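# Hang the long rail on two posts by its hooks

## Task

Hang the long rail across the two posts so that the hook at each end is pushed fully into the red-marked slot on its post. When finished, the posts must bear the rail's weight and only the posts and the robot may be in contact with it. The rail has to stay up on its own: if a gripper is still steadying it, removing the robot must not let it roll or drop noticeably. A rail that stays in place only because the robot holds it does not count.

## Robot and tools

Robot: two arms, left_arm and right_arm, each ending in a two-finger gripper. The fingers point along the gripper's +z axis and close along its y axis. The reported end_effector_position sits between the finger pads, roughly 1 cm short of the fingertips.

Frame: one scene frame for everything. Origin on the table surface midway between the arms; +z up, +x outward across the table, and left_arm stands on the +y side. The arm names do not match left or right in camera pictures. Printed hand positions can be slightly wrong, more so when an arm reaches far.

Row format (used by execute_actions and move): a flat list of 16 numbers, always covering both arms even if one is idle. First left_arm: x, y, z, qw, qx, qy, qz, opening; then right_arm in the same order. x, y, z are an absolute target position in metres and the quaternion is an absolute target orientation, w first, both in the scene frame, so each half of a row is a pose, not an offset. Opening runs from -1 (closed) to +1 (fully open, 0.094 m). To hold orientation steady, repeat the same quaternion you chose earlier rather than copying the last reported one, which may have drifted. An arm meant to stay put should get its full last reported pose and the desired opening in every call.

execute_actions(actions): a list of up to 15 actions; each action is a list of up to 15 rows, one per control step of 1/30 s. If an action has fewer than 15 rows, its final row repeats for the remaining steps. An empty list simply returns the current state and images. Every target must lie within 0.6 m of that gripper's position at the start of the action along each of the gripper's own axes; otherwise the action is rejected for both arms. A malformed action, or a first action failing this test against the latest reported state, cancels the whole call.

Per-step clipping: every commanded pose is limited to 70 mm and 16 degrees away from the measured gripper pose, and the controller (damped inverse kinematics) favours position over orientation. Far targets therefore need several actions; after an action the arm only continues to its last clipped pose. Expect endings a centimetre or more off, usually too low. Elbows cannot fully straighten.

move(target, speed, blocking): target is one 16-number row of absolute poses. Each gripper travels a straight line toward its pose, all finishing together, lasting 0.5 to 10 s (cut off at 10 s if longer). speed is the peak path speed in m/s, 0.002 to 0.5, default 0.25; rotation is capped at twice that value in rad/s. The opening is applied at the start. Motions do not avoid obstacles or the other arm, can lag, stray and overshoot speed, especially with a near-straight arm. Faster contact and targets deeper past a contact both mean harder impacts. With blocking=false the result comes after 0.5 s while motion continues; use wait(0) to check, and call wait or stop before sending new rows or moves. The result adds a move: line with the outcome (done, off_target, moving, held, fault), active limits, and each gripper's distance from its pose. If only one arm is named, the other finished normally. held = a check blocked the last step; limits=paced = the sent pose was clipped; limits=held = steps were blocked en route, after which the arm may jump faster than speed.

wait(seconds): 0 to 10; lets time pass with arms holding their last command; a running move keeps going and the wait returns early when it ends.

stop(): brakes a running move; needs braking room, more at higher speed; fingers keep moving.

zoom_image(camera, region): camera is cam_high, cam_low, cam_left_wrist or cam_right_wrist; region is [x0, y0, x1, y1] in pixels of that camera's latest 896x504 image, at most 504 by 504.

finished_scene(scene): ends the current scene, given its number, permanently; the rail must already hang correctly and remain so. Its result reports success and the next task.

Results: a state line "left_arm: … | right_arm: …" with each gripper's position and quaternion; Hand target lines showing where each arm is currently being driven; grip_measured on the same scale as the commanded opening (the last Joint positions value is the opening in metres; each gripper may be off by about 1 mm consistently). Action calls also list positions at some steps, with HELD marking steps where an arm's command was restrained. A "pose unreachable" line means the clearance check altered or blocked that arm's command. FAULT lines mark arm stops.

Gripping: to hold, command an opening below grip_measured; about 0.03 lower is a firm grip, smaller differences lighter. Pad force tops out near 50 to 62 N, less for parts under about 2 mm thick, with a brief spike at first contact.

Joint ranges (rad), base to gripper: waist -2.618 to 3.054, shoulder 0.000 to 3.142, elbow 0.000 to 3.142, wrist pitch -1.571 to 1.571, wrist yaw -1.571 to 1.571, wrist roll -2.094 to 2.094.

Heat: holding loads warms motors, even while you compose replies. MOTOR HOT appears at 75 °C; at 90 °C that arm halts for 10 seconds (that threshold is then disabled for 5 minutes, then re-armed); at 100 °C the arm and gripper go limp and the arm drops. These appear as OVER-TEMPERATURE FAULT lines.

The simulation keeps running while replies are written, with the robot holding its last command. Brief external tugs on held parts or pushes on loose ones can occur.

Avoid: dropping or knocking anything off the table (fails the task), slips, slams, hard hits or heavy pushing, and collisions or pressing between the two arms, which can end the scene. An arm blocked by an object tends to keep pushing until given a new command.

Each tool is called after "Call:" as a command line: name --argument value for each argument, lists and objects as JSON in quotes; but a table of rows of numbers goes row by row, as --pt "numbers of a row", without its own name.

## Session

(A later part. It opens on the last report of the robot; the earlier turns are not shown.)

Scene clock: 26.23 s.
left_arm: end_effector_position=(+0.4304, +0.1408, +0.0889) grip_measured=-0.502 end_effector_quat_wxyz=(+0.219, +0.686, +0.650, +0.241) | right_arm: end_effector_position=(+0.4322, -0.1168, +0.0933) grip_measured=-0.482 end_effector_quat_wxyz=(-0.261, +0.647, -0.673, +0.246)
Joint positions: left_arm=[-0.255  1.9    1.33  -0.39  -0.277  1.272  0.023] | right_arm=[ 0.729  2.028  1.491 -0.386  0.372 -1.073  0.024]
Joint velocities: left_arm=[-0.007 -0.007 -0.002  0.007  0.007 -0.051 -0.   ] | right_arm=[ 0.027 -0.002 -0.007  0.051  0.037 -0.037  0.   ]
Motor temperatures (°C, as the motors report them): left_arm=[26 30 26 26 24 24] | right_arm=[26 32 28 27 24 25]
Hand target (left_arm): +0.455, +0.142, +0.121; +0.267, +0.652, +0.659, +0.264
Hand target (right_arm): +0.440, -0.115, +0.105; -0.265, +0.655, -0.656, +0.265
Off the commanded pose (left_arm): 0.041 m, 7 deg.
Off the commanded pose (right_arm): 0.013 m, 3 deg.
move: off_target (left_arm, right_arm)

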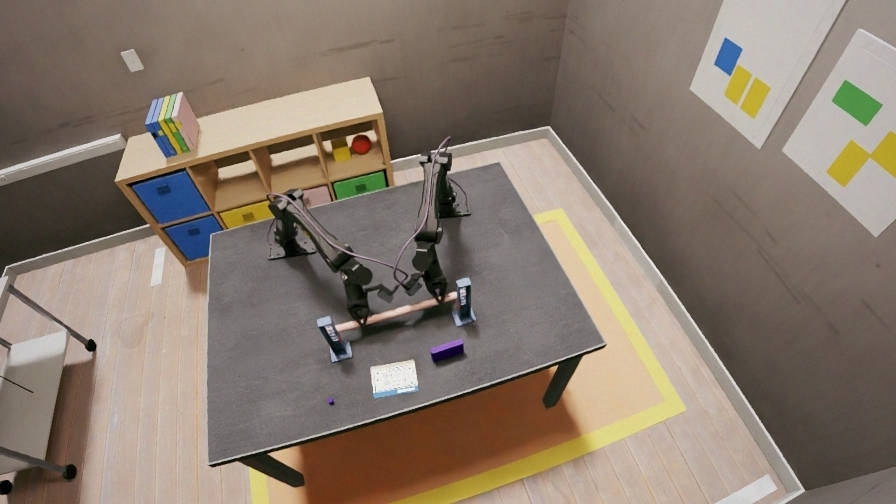

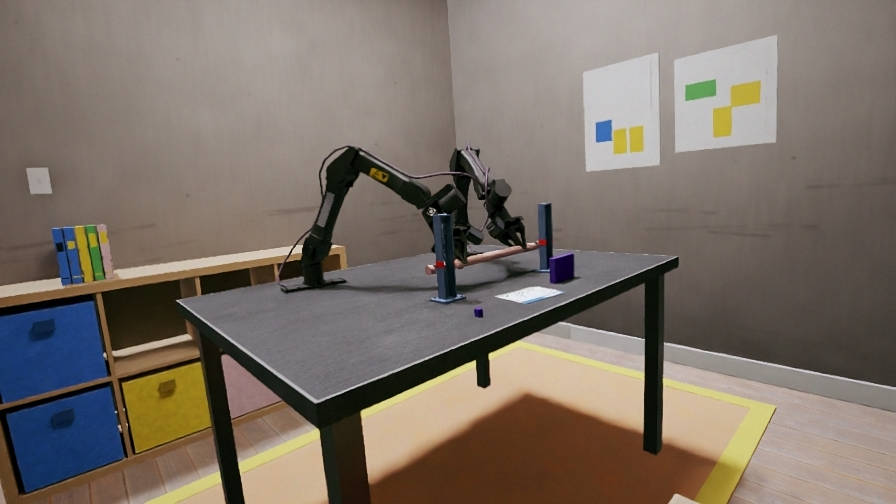

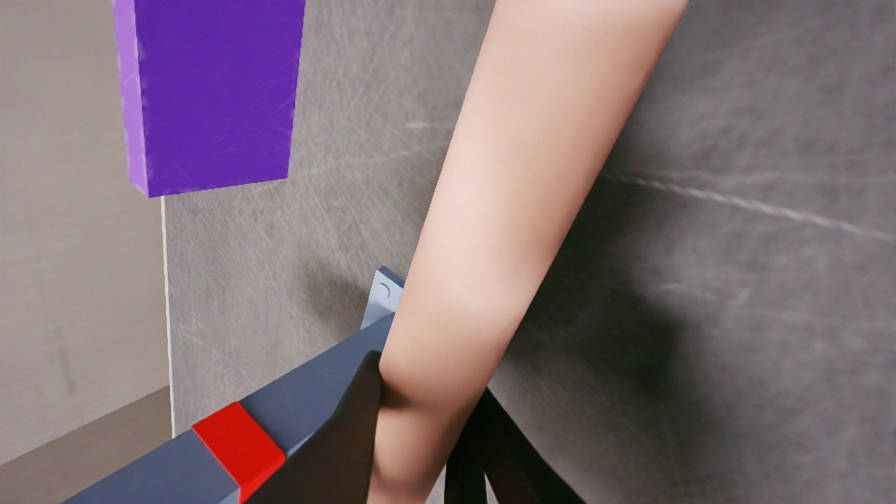

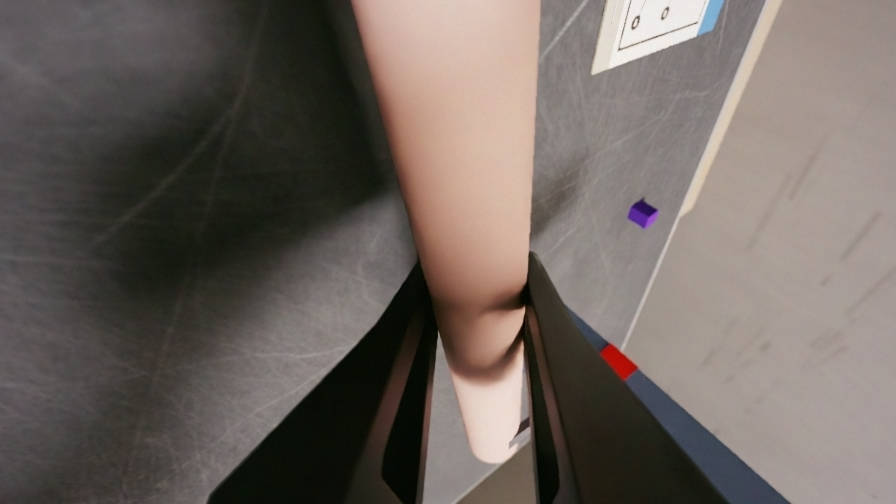

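Call:
move --target '[0.462,0.14,0.123,0.267,0.651,0.66,0.263,-0.56,0.44,-0.115,0.111,-0.265,0.655,-0.655,0.265,-0.56]' --speed 0.02

Call:
zoom_image --camera "cam_low" --region '[410, 220, 570, 285]'

Call:
move --target '[0.474,0.14,0.126,0.267,0.651,0.66,0.263,-0.56,0.452,-0.115,0.112,-0.265,0.655,-0.655,0.265,-0.56]' --speed 0.02

Call:
zoom_image --camera "cam_low" --region '[410, 220, 570, 285]'

Scene clock: 29.93 s.
left_arm: end_effector_position=(+0.4354, +0.1405, +0.0949) grip_measured=-0.502 end_effector_quat_wxyz=(+0.222, +0.687, +0.648, +0.243) | right_arm: end_effector_position=(+0.4348, -0.1172, +0.0987) grip_measured=-0.482 end_effector_quat_wxyz=(-0.263, +0.643, -0.675, +0.249)
Joint positions: left_arm=[-0.25   1.904  1.357 -0.403 -0.273  1.282  0.023] | right_arm=[ 0.728  2.028  1.509 -0.398  0.378 -1.07   0.024]
Joint velocities: left_arm=[-0.007 -0.002 -0.012  0.037 -0.022 -0.037  0.   ] | right_arm=[-0.022 -0.027  0.002  0.022 -0.022 -0.022 -0.   ]
Motor temperatures (°C, as the motors report them): left_arm=[26 30 27 27 24 24] | right_arm=[26 32 29 27 24 25]
Hand target (left_arm): +0.459, +0.142, +0.125; +0.267, +0.652, +0.659, +0.264
Hand target (right_arm): +0.439, -0.115, +0.111; -0.266, +0.655, -0.656, +0.265
Off the commanded pose (left_arm): 0.039 m, 7 deg.
Off the commanded pose (right_arm): 0.014 m, 3 deg.
move: off_target (left_arm, right_arm)

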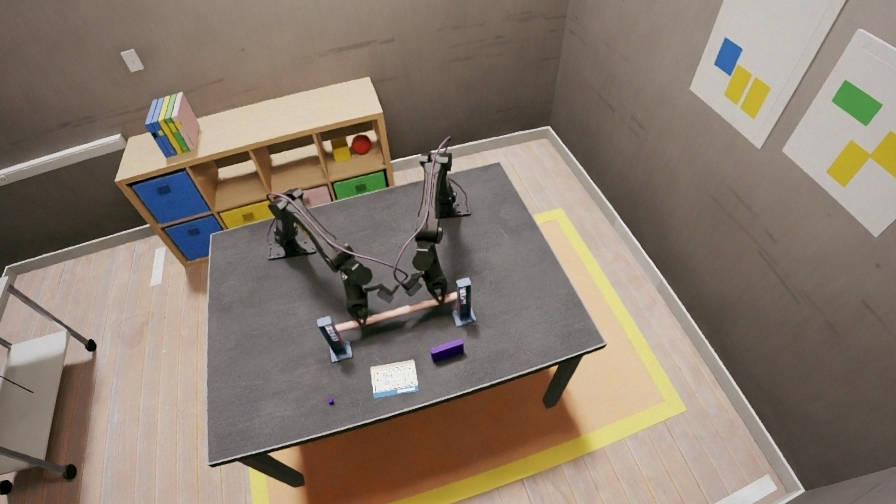

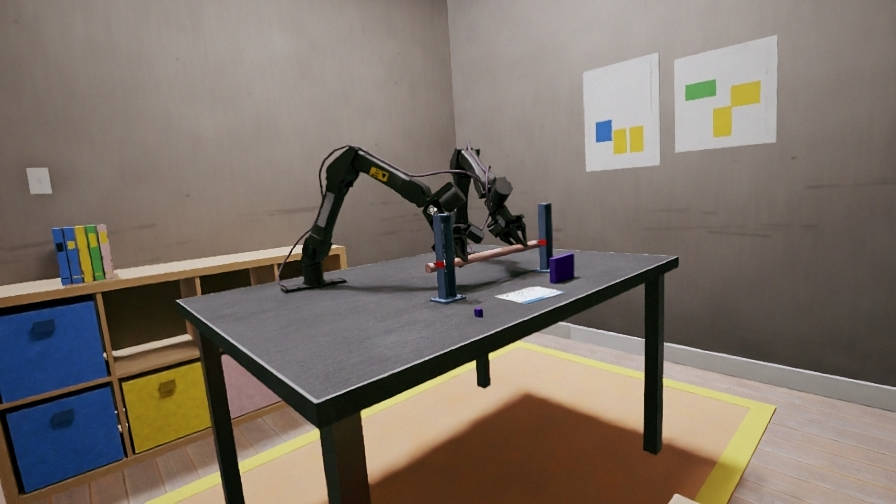

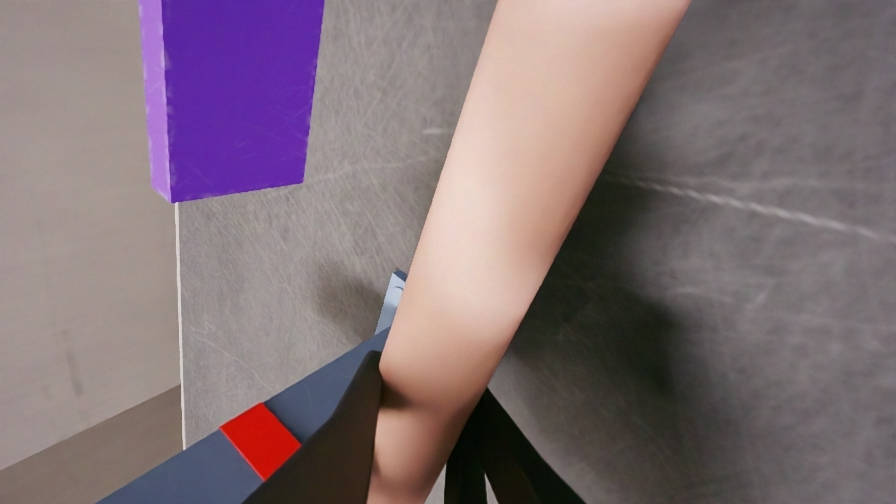

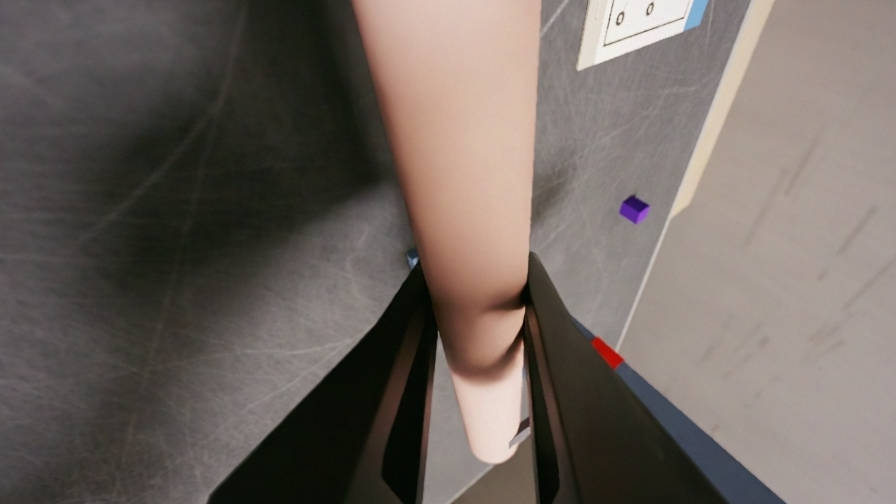

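Region (410, 220, 570, 285) of cam_low's 896x504 image, scaled by 3.150, with more detail than that image has; it fills the top 205 rows of this view, and the rest is white.

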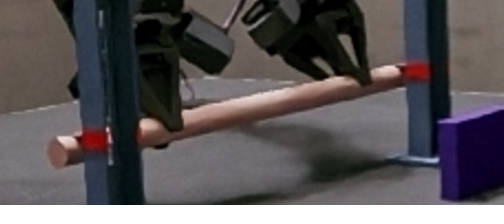

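Scene clock: 33.27 s.
left_arm: end_effector_position=(+0.4372, +0.1393, +0.0895) grip_measured=-0.502 end_effector_quat_wxyz=(+0.209, +0.693, +0.651, +0.229) | right_arm: end_effector_position=(+0.4394, -0.1184, +0.0940) grip_measured=-0.482 end_effector_quat_wxyz=(-0.250, +0.650, -0.676, +0.242)
Joint positions: left_arm=[-0.244  1.939  1.407 -0.457 -0.256  1.279  0.023] | right_arm=[ 0.716  2.059  1.556 -0.441  0.361 -1.08   0.024]
Joint velocities: left_arm=[ 0.002  0.002  0.007 -0.051  0.022 -0.066 -0.   ] | right_arm=[-0.007 -0.002 -0.002  0.051 -0.007  0.051 -0.001]
Motor temperatures (°C, as the motors report them): left_arm=[26 31 27 27 24 24] | right_arm=[26 33 29 27 24 25]
Hand target (left_arm): +0.469, +0.142, +0.129; +0.266, +0.651, +0.660, +0.264
Hand target (right_arm): +0.451, -0.116, +0.112; -0.265, +0.655, -0.656, +0.265
Off the commanded pose (left_arm): 0.052 m, 9 deg.
Off the commanded pose (right_arm): 0.022 m, 4 deg.
move: off_target (left_arm, right_arm)

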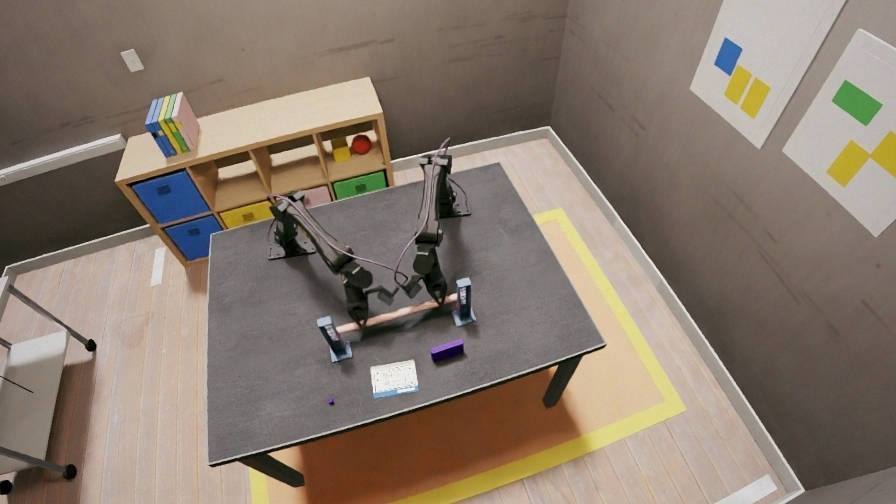

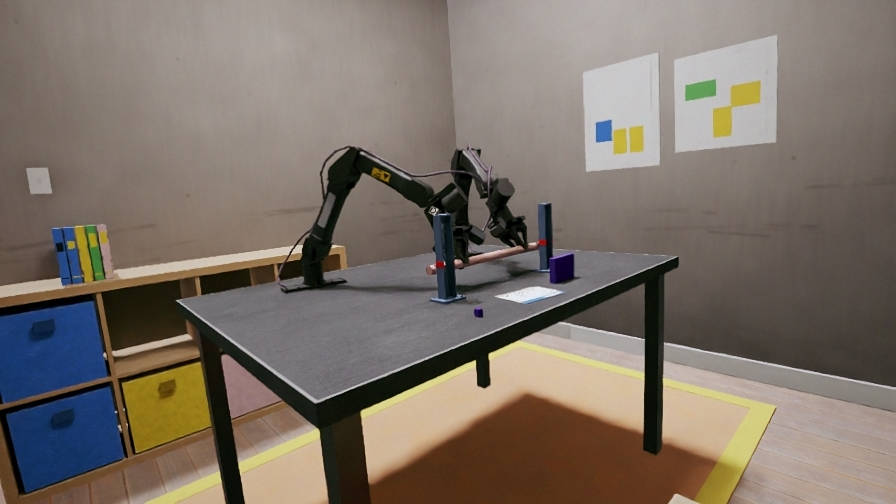

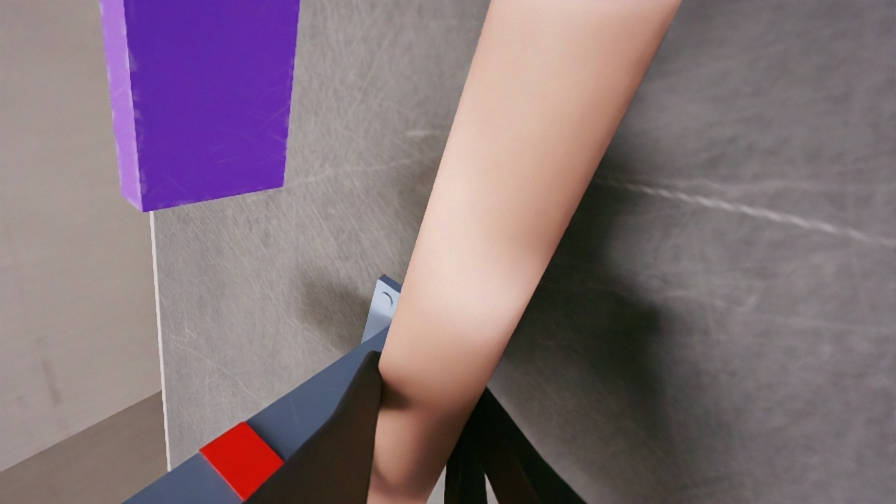

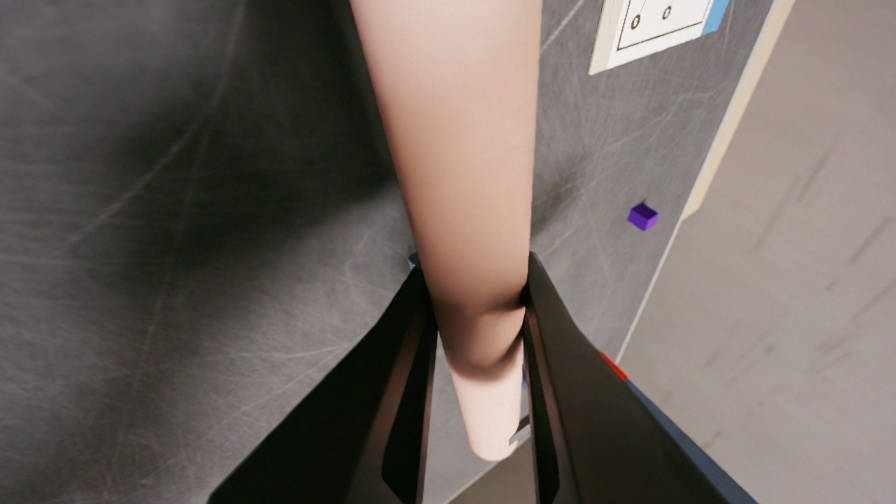

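Region (410, 220, 570, 285) of cam_low's 896x504 image, scaled by 3.150, with more detail than that image has; it fills the top 205 rows of this view, and the rest is white.

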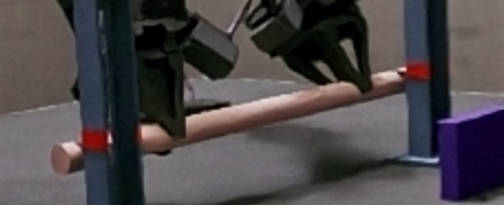

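Blocked or fully in; zooming through the open backs of the posts.

Call:
zoom_image --camera "cam_high" --region '[310, 305, 370, 365]'

Call:
zoom_image --camera "cam_high" --region '[430, 270, 490, 330]'

Call:
zoom_image --camera "cam_low" --region '[420, 250, 470, 285]'

Call:
zoom_image --camera "cam_right_wrist" --region '[450, 340, 600, 500]'

Region (310, 305, 370, 365) of cam_high's 896x504 image, scaled by 8.400, with more detail than that image has.

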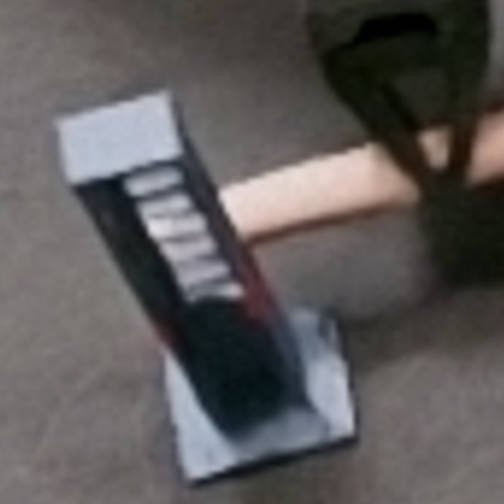

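Region (430, 270, 490, 330) of cam_high's 896x504 image, scaled by 8.400, with more detail than that image has.

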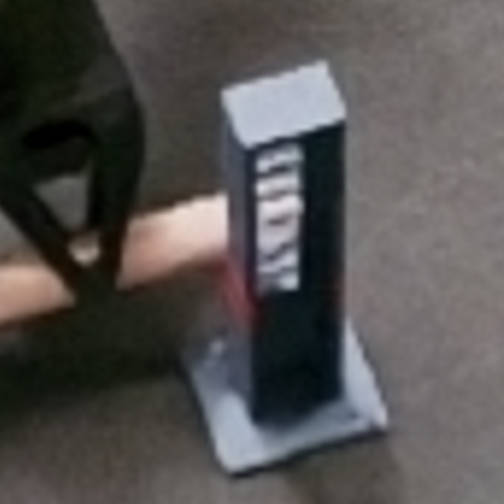

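Region (420, 250, 470, 285) of cam_low's 896x504 image, scaled by 10.080, with more detail than that image has; it fills the top 353 rows of this view, and the rest is white.

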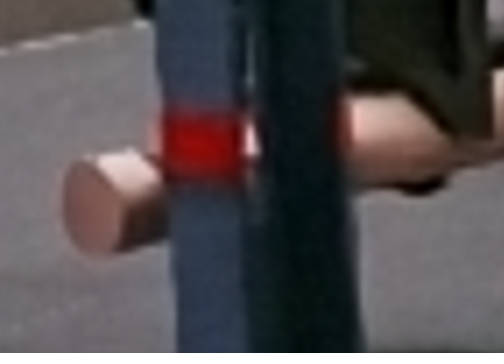

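Region (450, 340, 600, 500) of cam_right_wrist's 896x504 image, scaled by 3.150, with more detail than that image has; it fills the left 472 columns of this view, and the rest is white.

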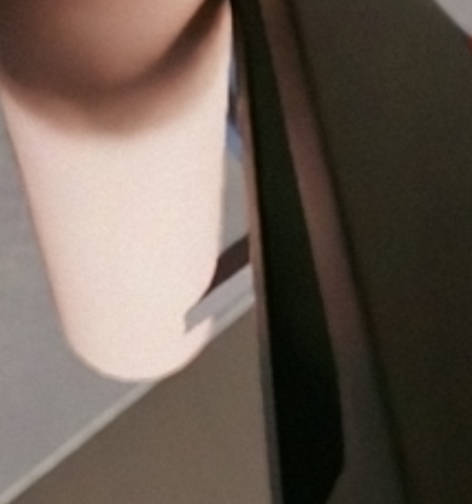

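Call:
move --target '[0.458,0.151,0.124,0.275,0.647,0.656,0.271,-0.56,0.436,-0.104,0.111,-0.273,0.652,-0.652,0.273,-0.56]' --speed 0.03

Call:
zoom_image --camera "cam_low" --region '[410, 220, 570, 285]'

Scene clock: 37.33 s.
left_arm: end_effector_position=(+0.4369, +0.1465, +0.0876) grip_measured=-0.502 end_effector_quat_wxyz=(+0.225, +0.685, +0.650, +0.240) | right_arm: end_effector_position=(+0.4381, -0.1111, +0.0951) grip_measured=-0.482 end_effector_quat_wxyz=(-0.259, +0.644, -0.674, +0.253)
Joint positions: left_arm=[-0.232  1.907  1.33  -0.367 -0.258  1.29   0.023] | right_arm=[ 0.739  2.059  1.543 -0.409  0.394 -1.066  0.024]
Joint velocities: left_arm=[-0.027  0.002  0.002 -0.095 -0.007  0.022 -0.001] | right_arm=[-0.012  0.007  0.017  0.022  0.022 -0.066  0.   ]
Motor temperatures (°C, as the motors report them): left_arm=[26 32 27 28 24 24] | right_arm=[26 34 29 28 25 25]
Hand target (left_arm): +0.455, +0.152, +0.125; +0.274, +0.648, +0.656, +0.272
Hand target (right_arm): +0.435, -0.104, +0.111; -0.272, +0.652, -0.654, +0.272
Off the commanded pose (left_arm): 0.042 m, 8 deg.
Off the commanded pose (right_arm): 0.018 m, 4 deg.
move: off_target (left_arm, right_arm)

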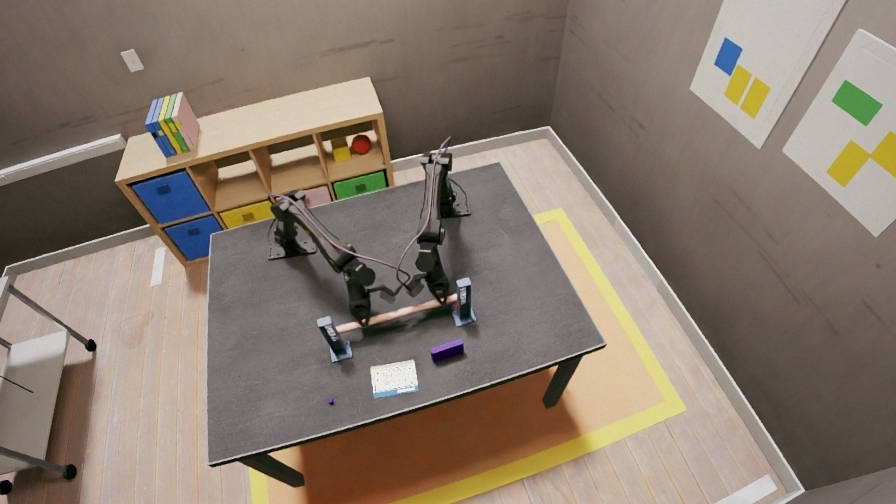

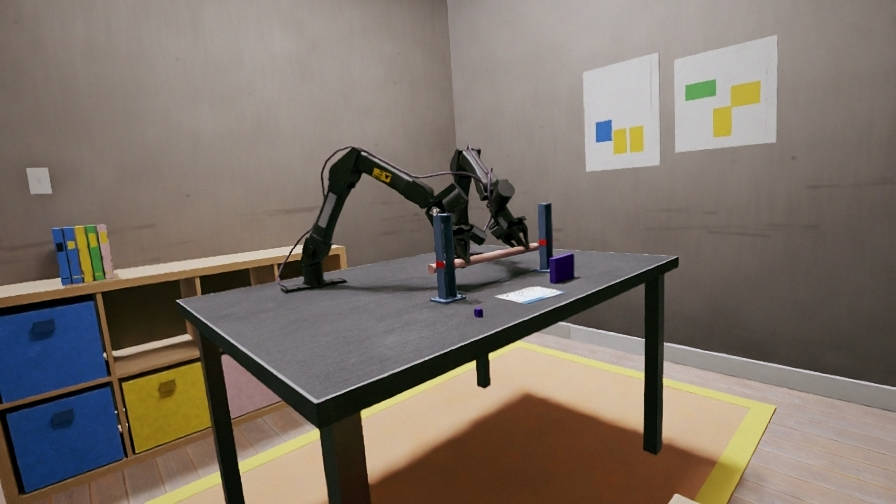

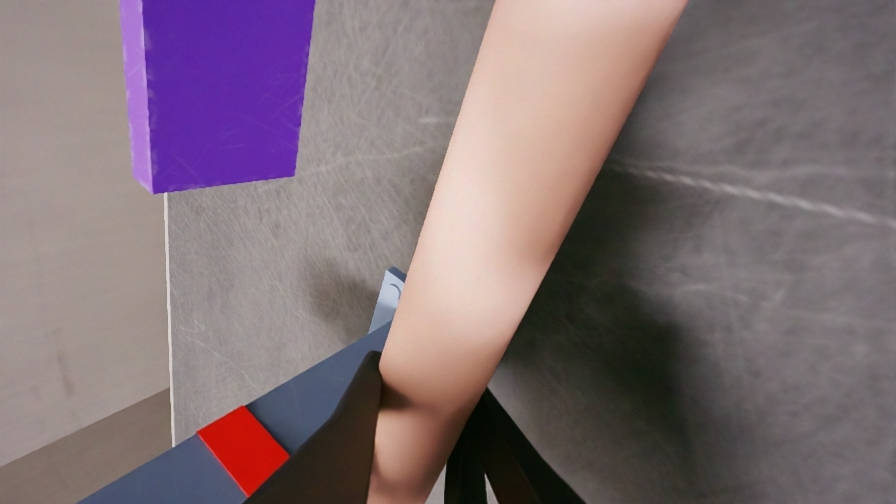

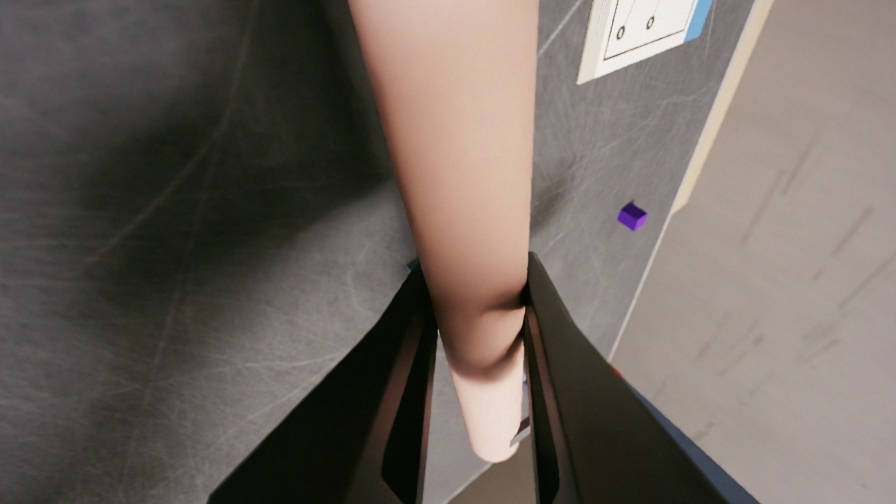

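Region (410, 220, 570, 285) of cam_low's 896x504 image, scaled by 3.150, with more detail than that image has; it fills the top 205 rows of this view, and the rest is white.

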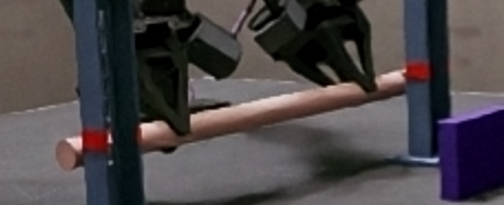

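Call:
move --target '[0.456,0.157,0.131,0.275,0.647,0.656,0.271,-0.56,0.432,-0.098,0.116,-0.273,0.652,-0.652,0.273,-0.56]' --speed 0.03

Call:
zoom_image --camera "cam_low" --region '[410, 220, 570, 285]'

Scene clock: 40.10 s.
left_arm: end_effector_position=(+0.4365, +0.1522, +0.0931) grip_measured=-0.502 end_effector_quat_wxyz=(+0.224, +0.687, +0.647, +0.244) | right_arm: end_effector_position=(+0.4359, -0.1055, +0.0963) grip_measured=-0.482 end_effector_quat_wxyz=(-0.263, +0.641, -0.674, +0.254)
Joint positions: left_arm=[-0.221  1.889  1.325 -0.374 -0.257  1.309  0.023] | right_arm=[ 0.753  2.059  1.543 -0.405  0.404 -1.05   0.024]
Joint velocities: left_arm=[-0.017  0.002 -0.002 -0.11   0.095  0.066 -0.001] | right_arm=[-0.002 -0.002  0.002  0.007 -0.037 -0.066 -0.001]
Motor temperatures (°C, as the motors report them): left_arm=[26 33 27 28 24 24] | right_arm=[26 34 29 28 25 25]
Hand target (left_arm): +0.453, +0.158, +0.132; +0.274, +0.649, +0.656, +0.272
Hand target (right_arm): +0.431, -0.098, +0.116; -0.273, +0.652, -0.653, +0.272
Off the commanded pose (left_arm): 0.043 m, 8 deg.
Off the commanded pose (right_arm): 0.021 m, 4 deg.
move: off_target (left_arm, right_arm)

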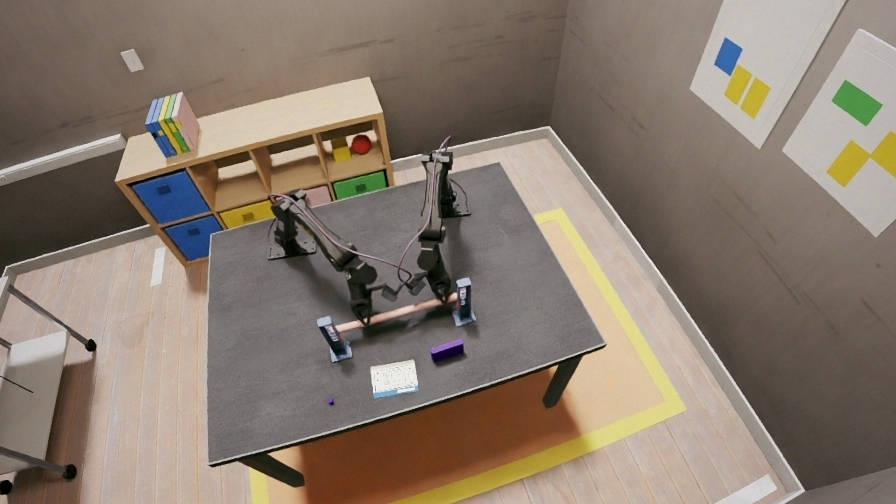

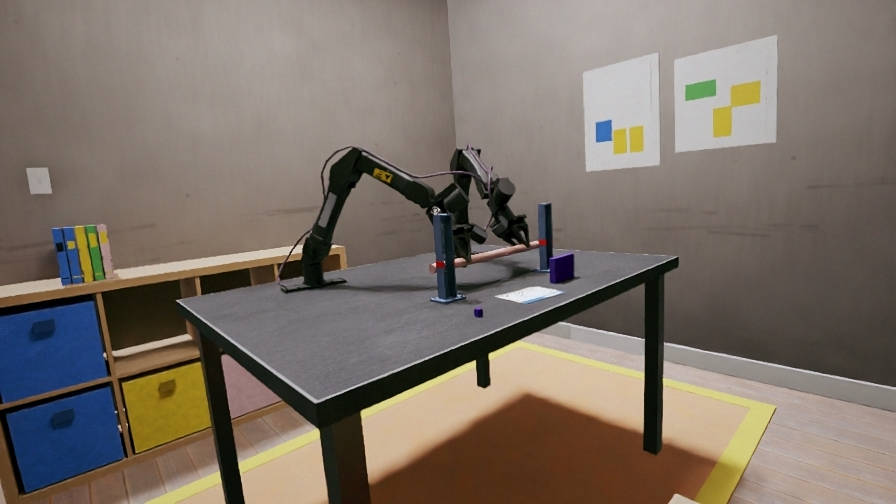

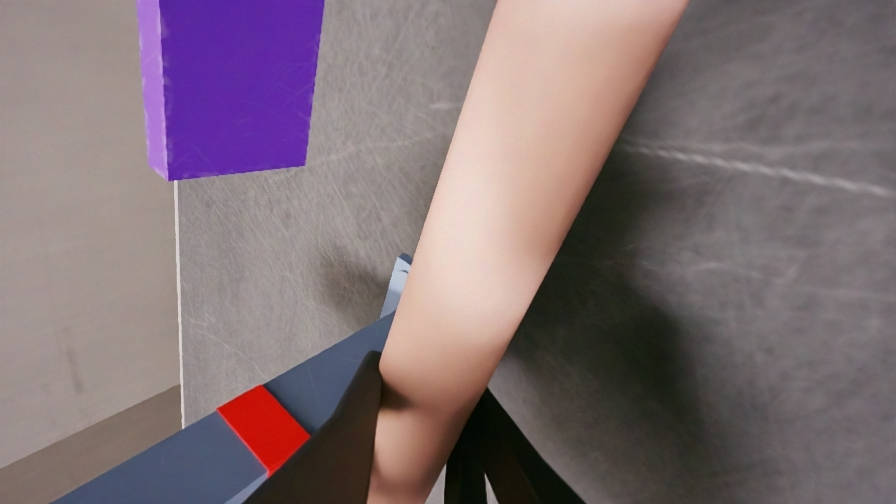

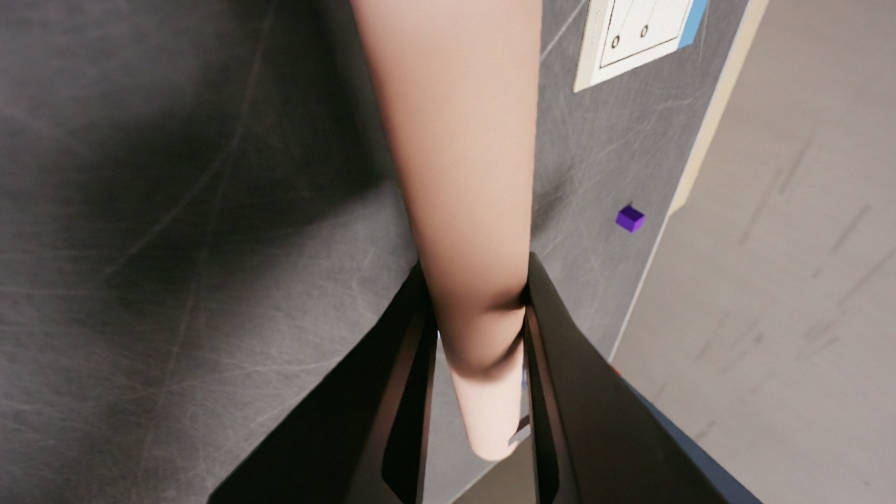

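Region (410, 220, 570, 285) of cam_low's 896x504 image, scaled by 3.150, with more detail than that image has; it fills the top 205 rows of this view, and the rest is white.

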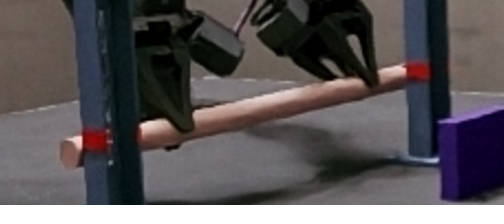

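Call:
move --target '[0.472,0.157,0.134,0.275,0.647,0.656,0.271,-0.56,0.448,-0.1,0.119,-0.273,0.652,-0.652,0.273,-0.56]' --speed 0.02

Call:
zoom_image --camera "cam_low" --region '[410, 220, 570, 285]'

Call:
zoom_image --camera "cam_high" --region '[430, 270, 490, 330]'

Call:
zoom_image --camera "cam_high" --region '[310, 305, 370, 365]'

Scene clock: 44.03 s.
left_arm: end_effector_position=(+0.4370, +0.1549, +0.0949) grip_measured=-0.502 end_effector_quat_wxyz=(+0.219, +0.688, +0.650, +0.235) | right_arm: end_effector_position=(+0.4379, -0.1028, +0.1039) grip_measured=-0.482 end_effector_quat_wxyz=(-0.263, +0.649, -0.668, +0.252)
Joint positions: left_arm=[-0.21   1.895  1.352 -0.414 -0.24   1.309  0.023] | right_arm=[ 0.752  2.061  1.577 -0.435  0.393 -1.071  0.024]
Joint velocities: left_arm=[ 0.002  0.002 -0.027 -0.066  0.022 -0.051  0.   ] | right_arm=[-0.022 -0.012 -0.002  0.022 -0.022 -0.022 -0.001]
Motor temperatures (°C, as the motors report them): left_arm=[27 33 28 28 24 24] | right_arm=[26 35 29 28 25 25]
Hand target (left_arm): +0.467, +0.159, +0.137; +0.275, +0.648, +0.656, +0.272
Hand target (right_arm): +0.447, -0.100, +0.120; -0.273, +0.652, -0.653, +0.273
Off the commanded pose (left_arm): 0.053 m, 9 deg.
Off the commanded pose (right_arm): 0.018 m, 3 deg.
move: off_target (left_arm, right_arm)

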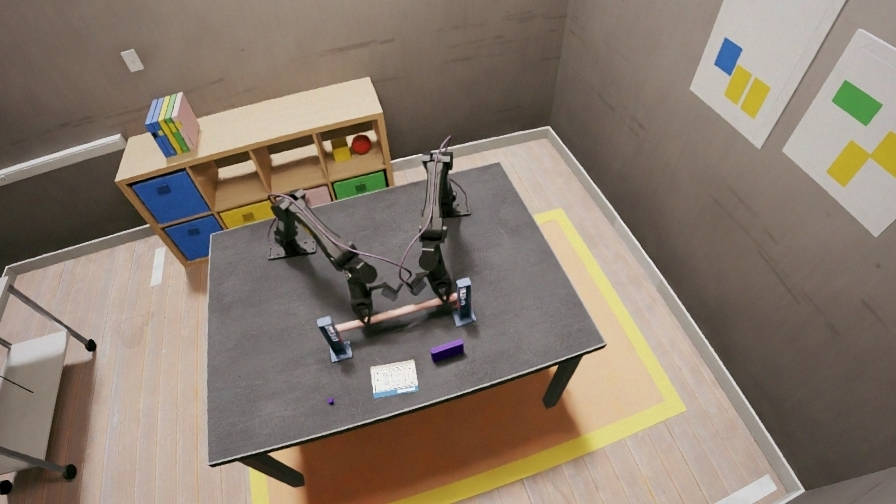

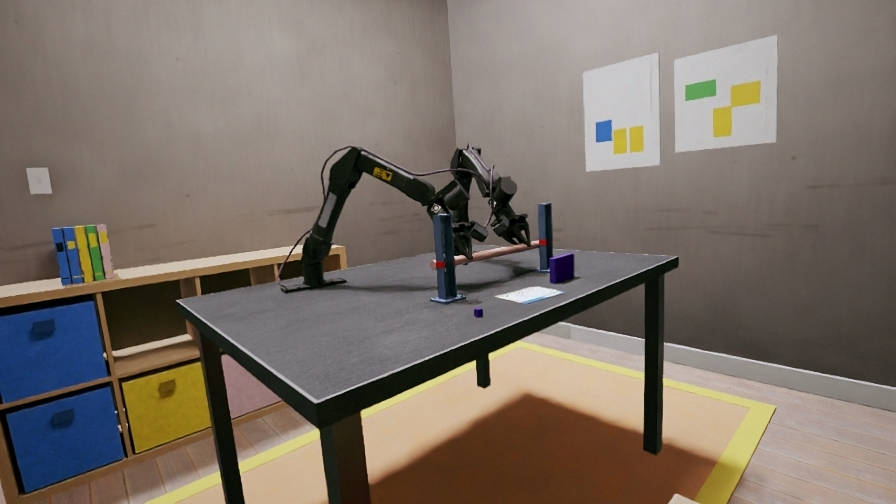

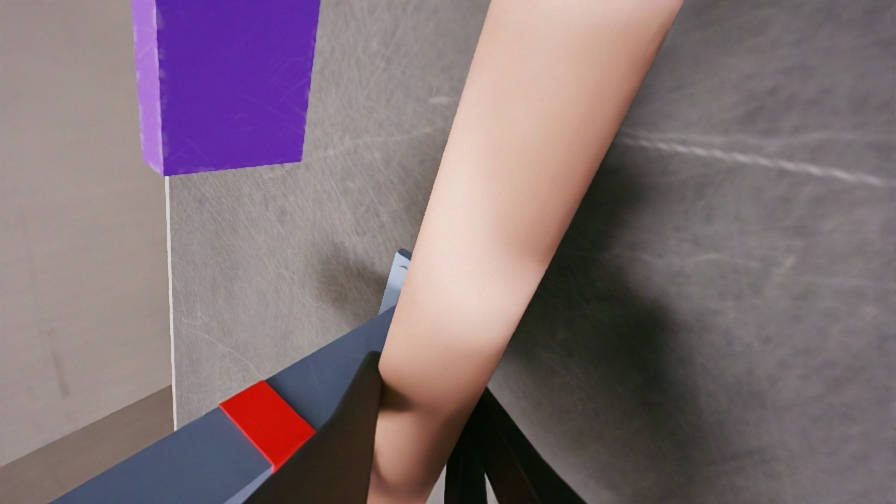

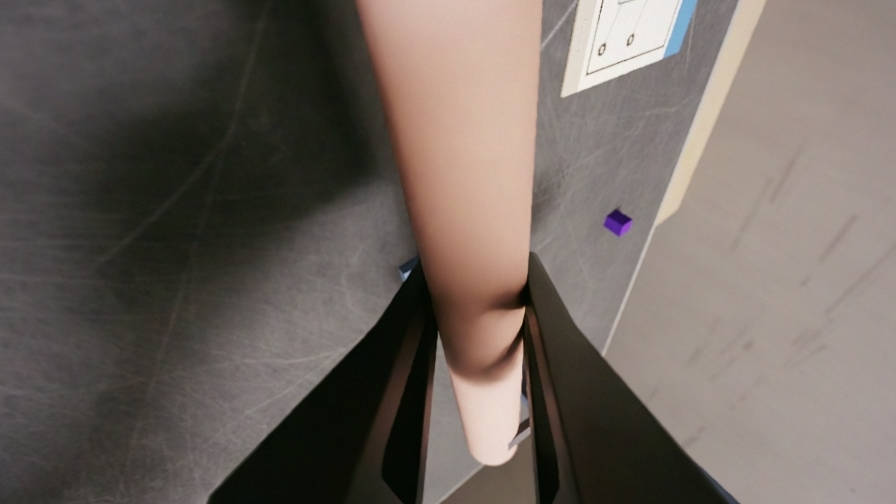

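Region (410, 220, 570, 285) of cam_low's 896x504 image, scaled by 3.150, with more detail than that image has; it fills the top 205 rows of this view, and the rest is white.

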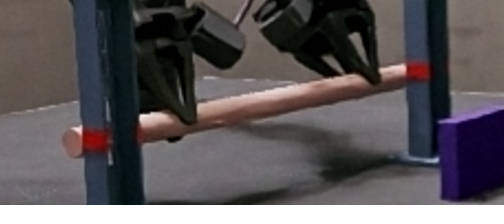

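Region (430, 270, 490, 330) of cam_high's 896x504 image, scaled by 8.400, with more detail than that image has.

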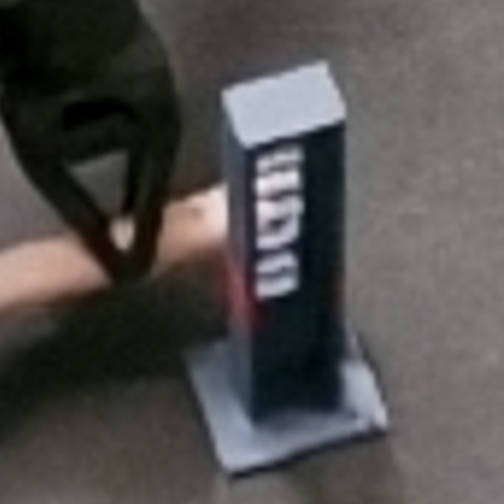

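Region (310, 305, 370, 365) of cam_high's 896x504 image, scaled by 8.400, with more detail than that image has.

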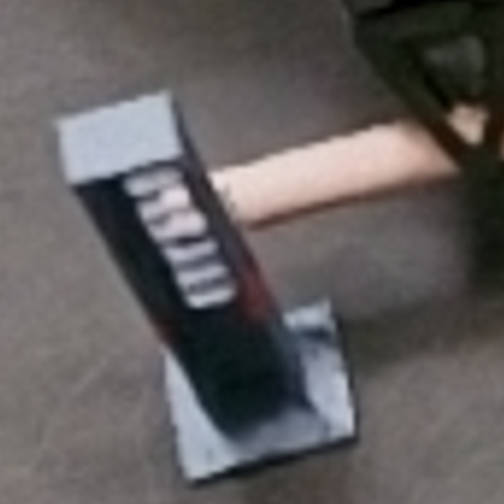

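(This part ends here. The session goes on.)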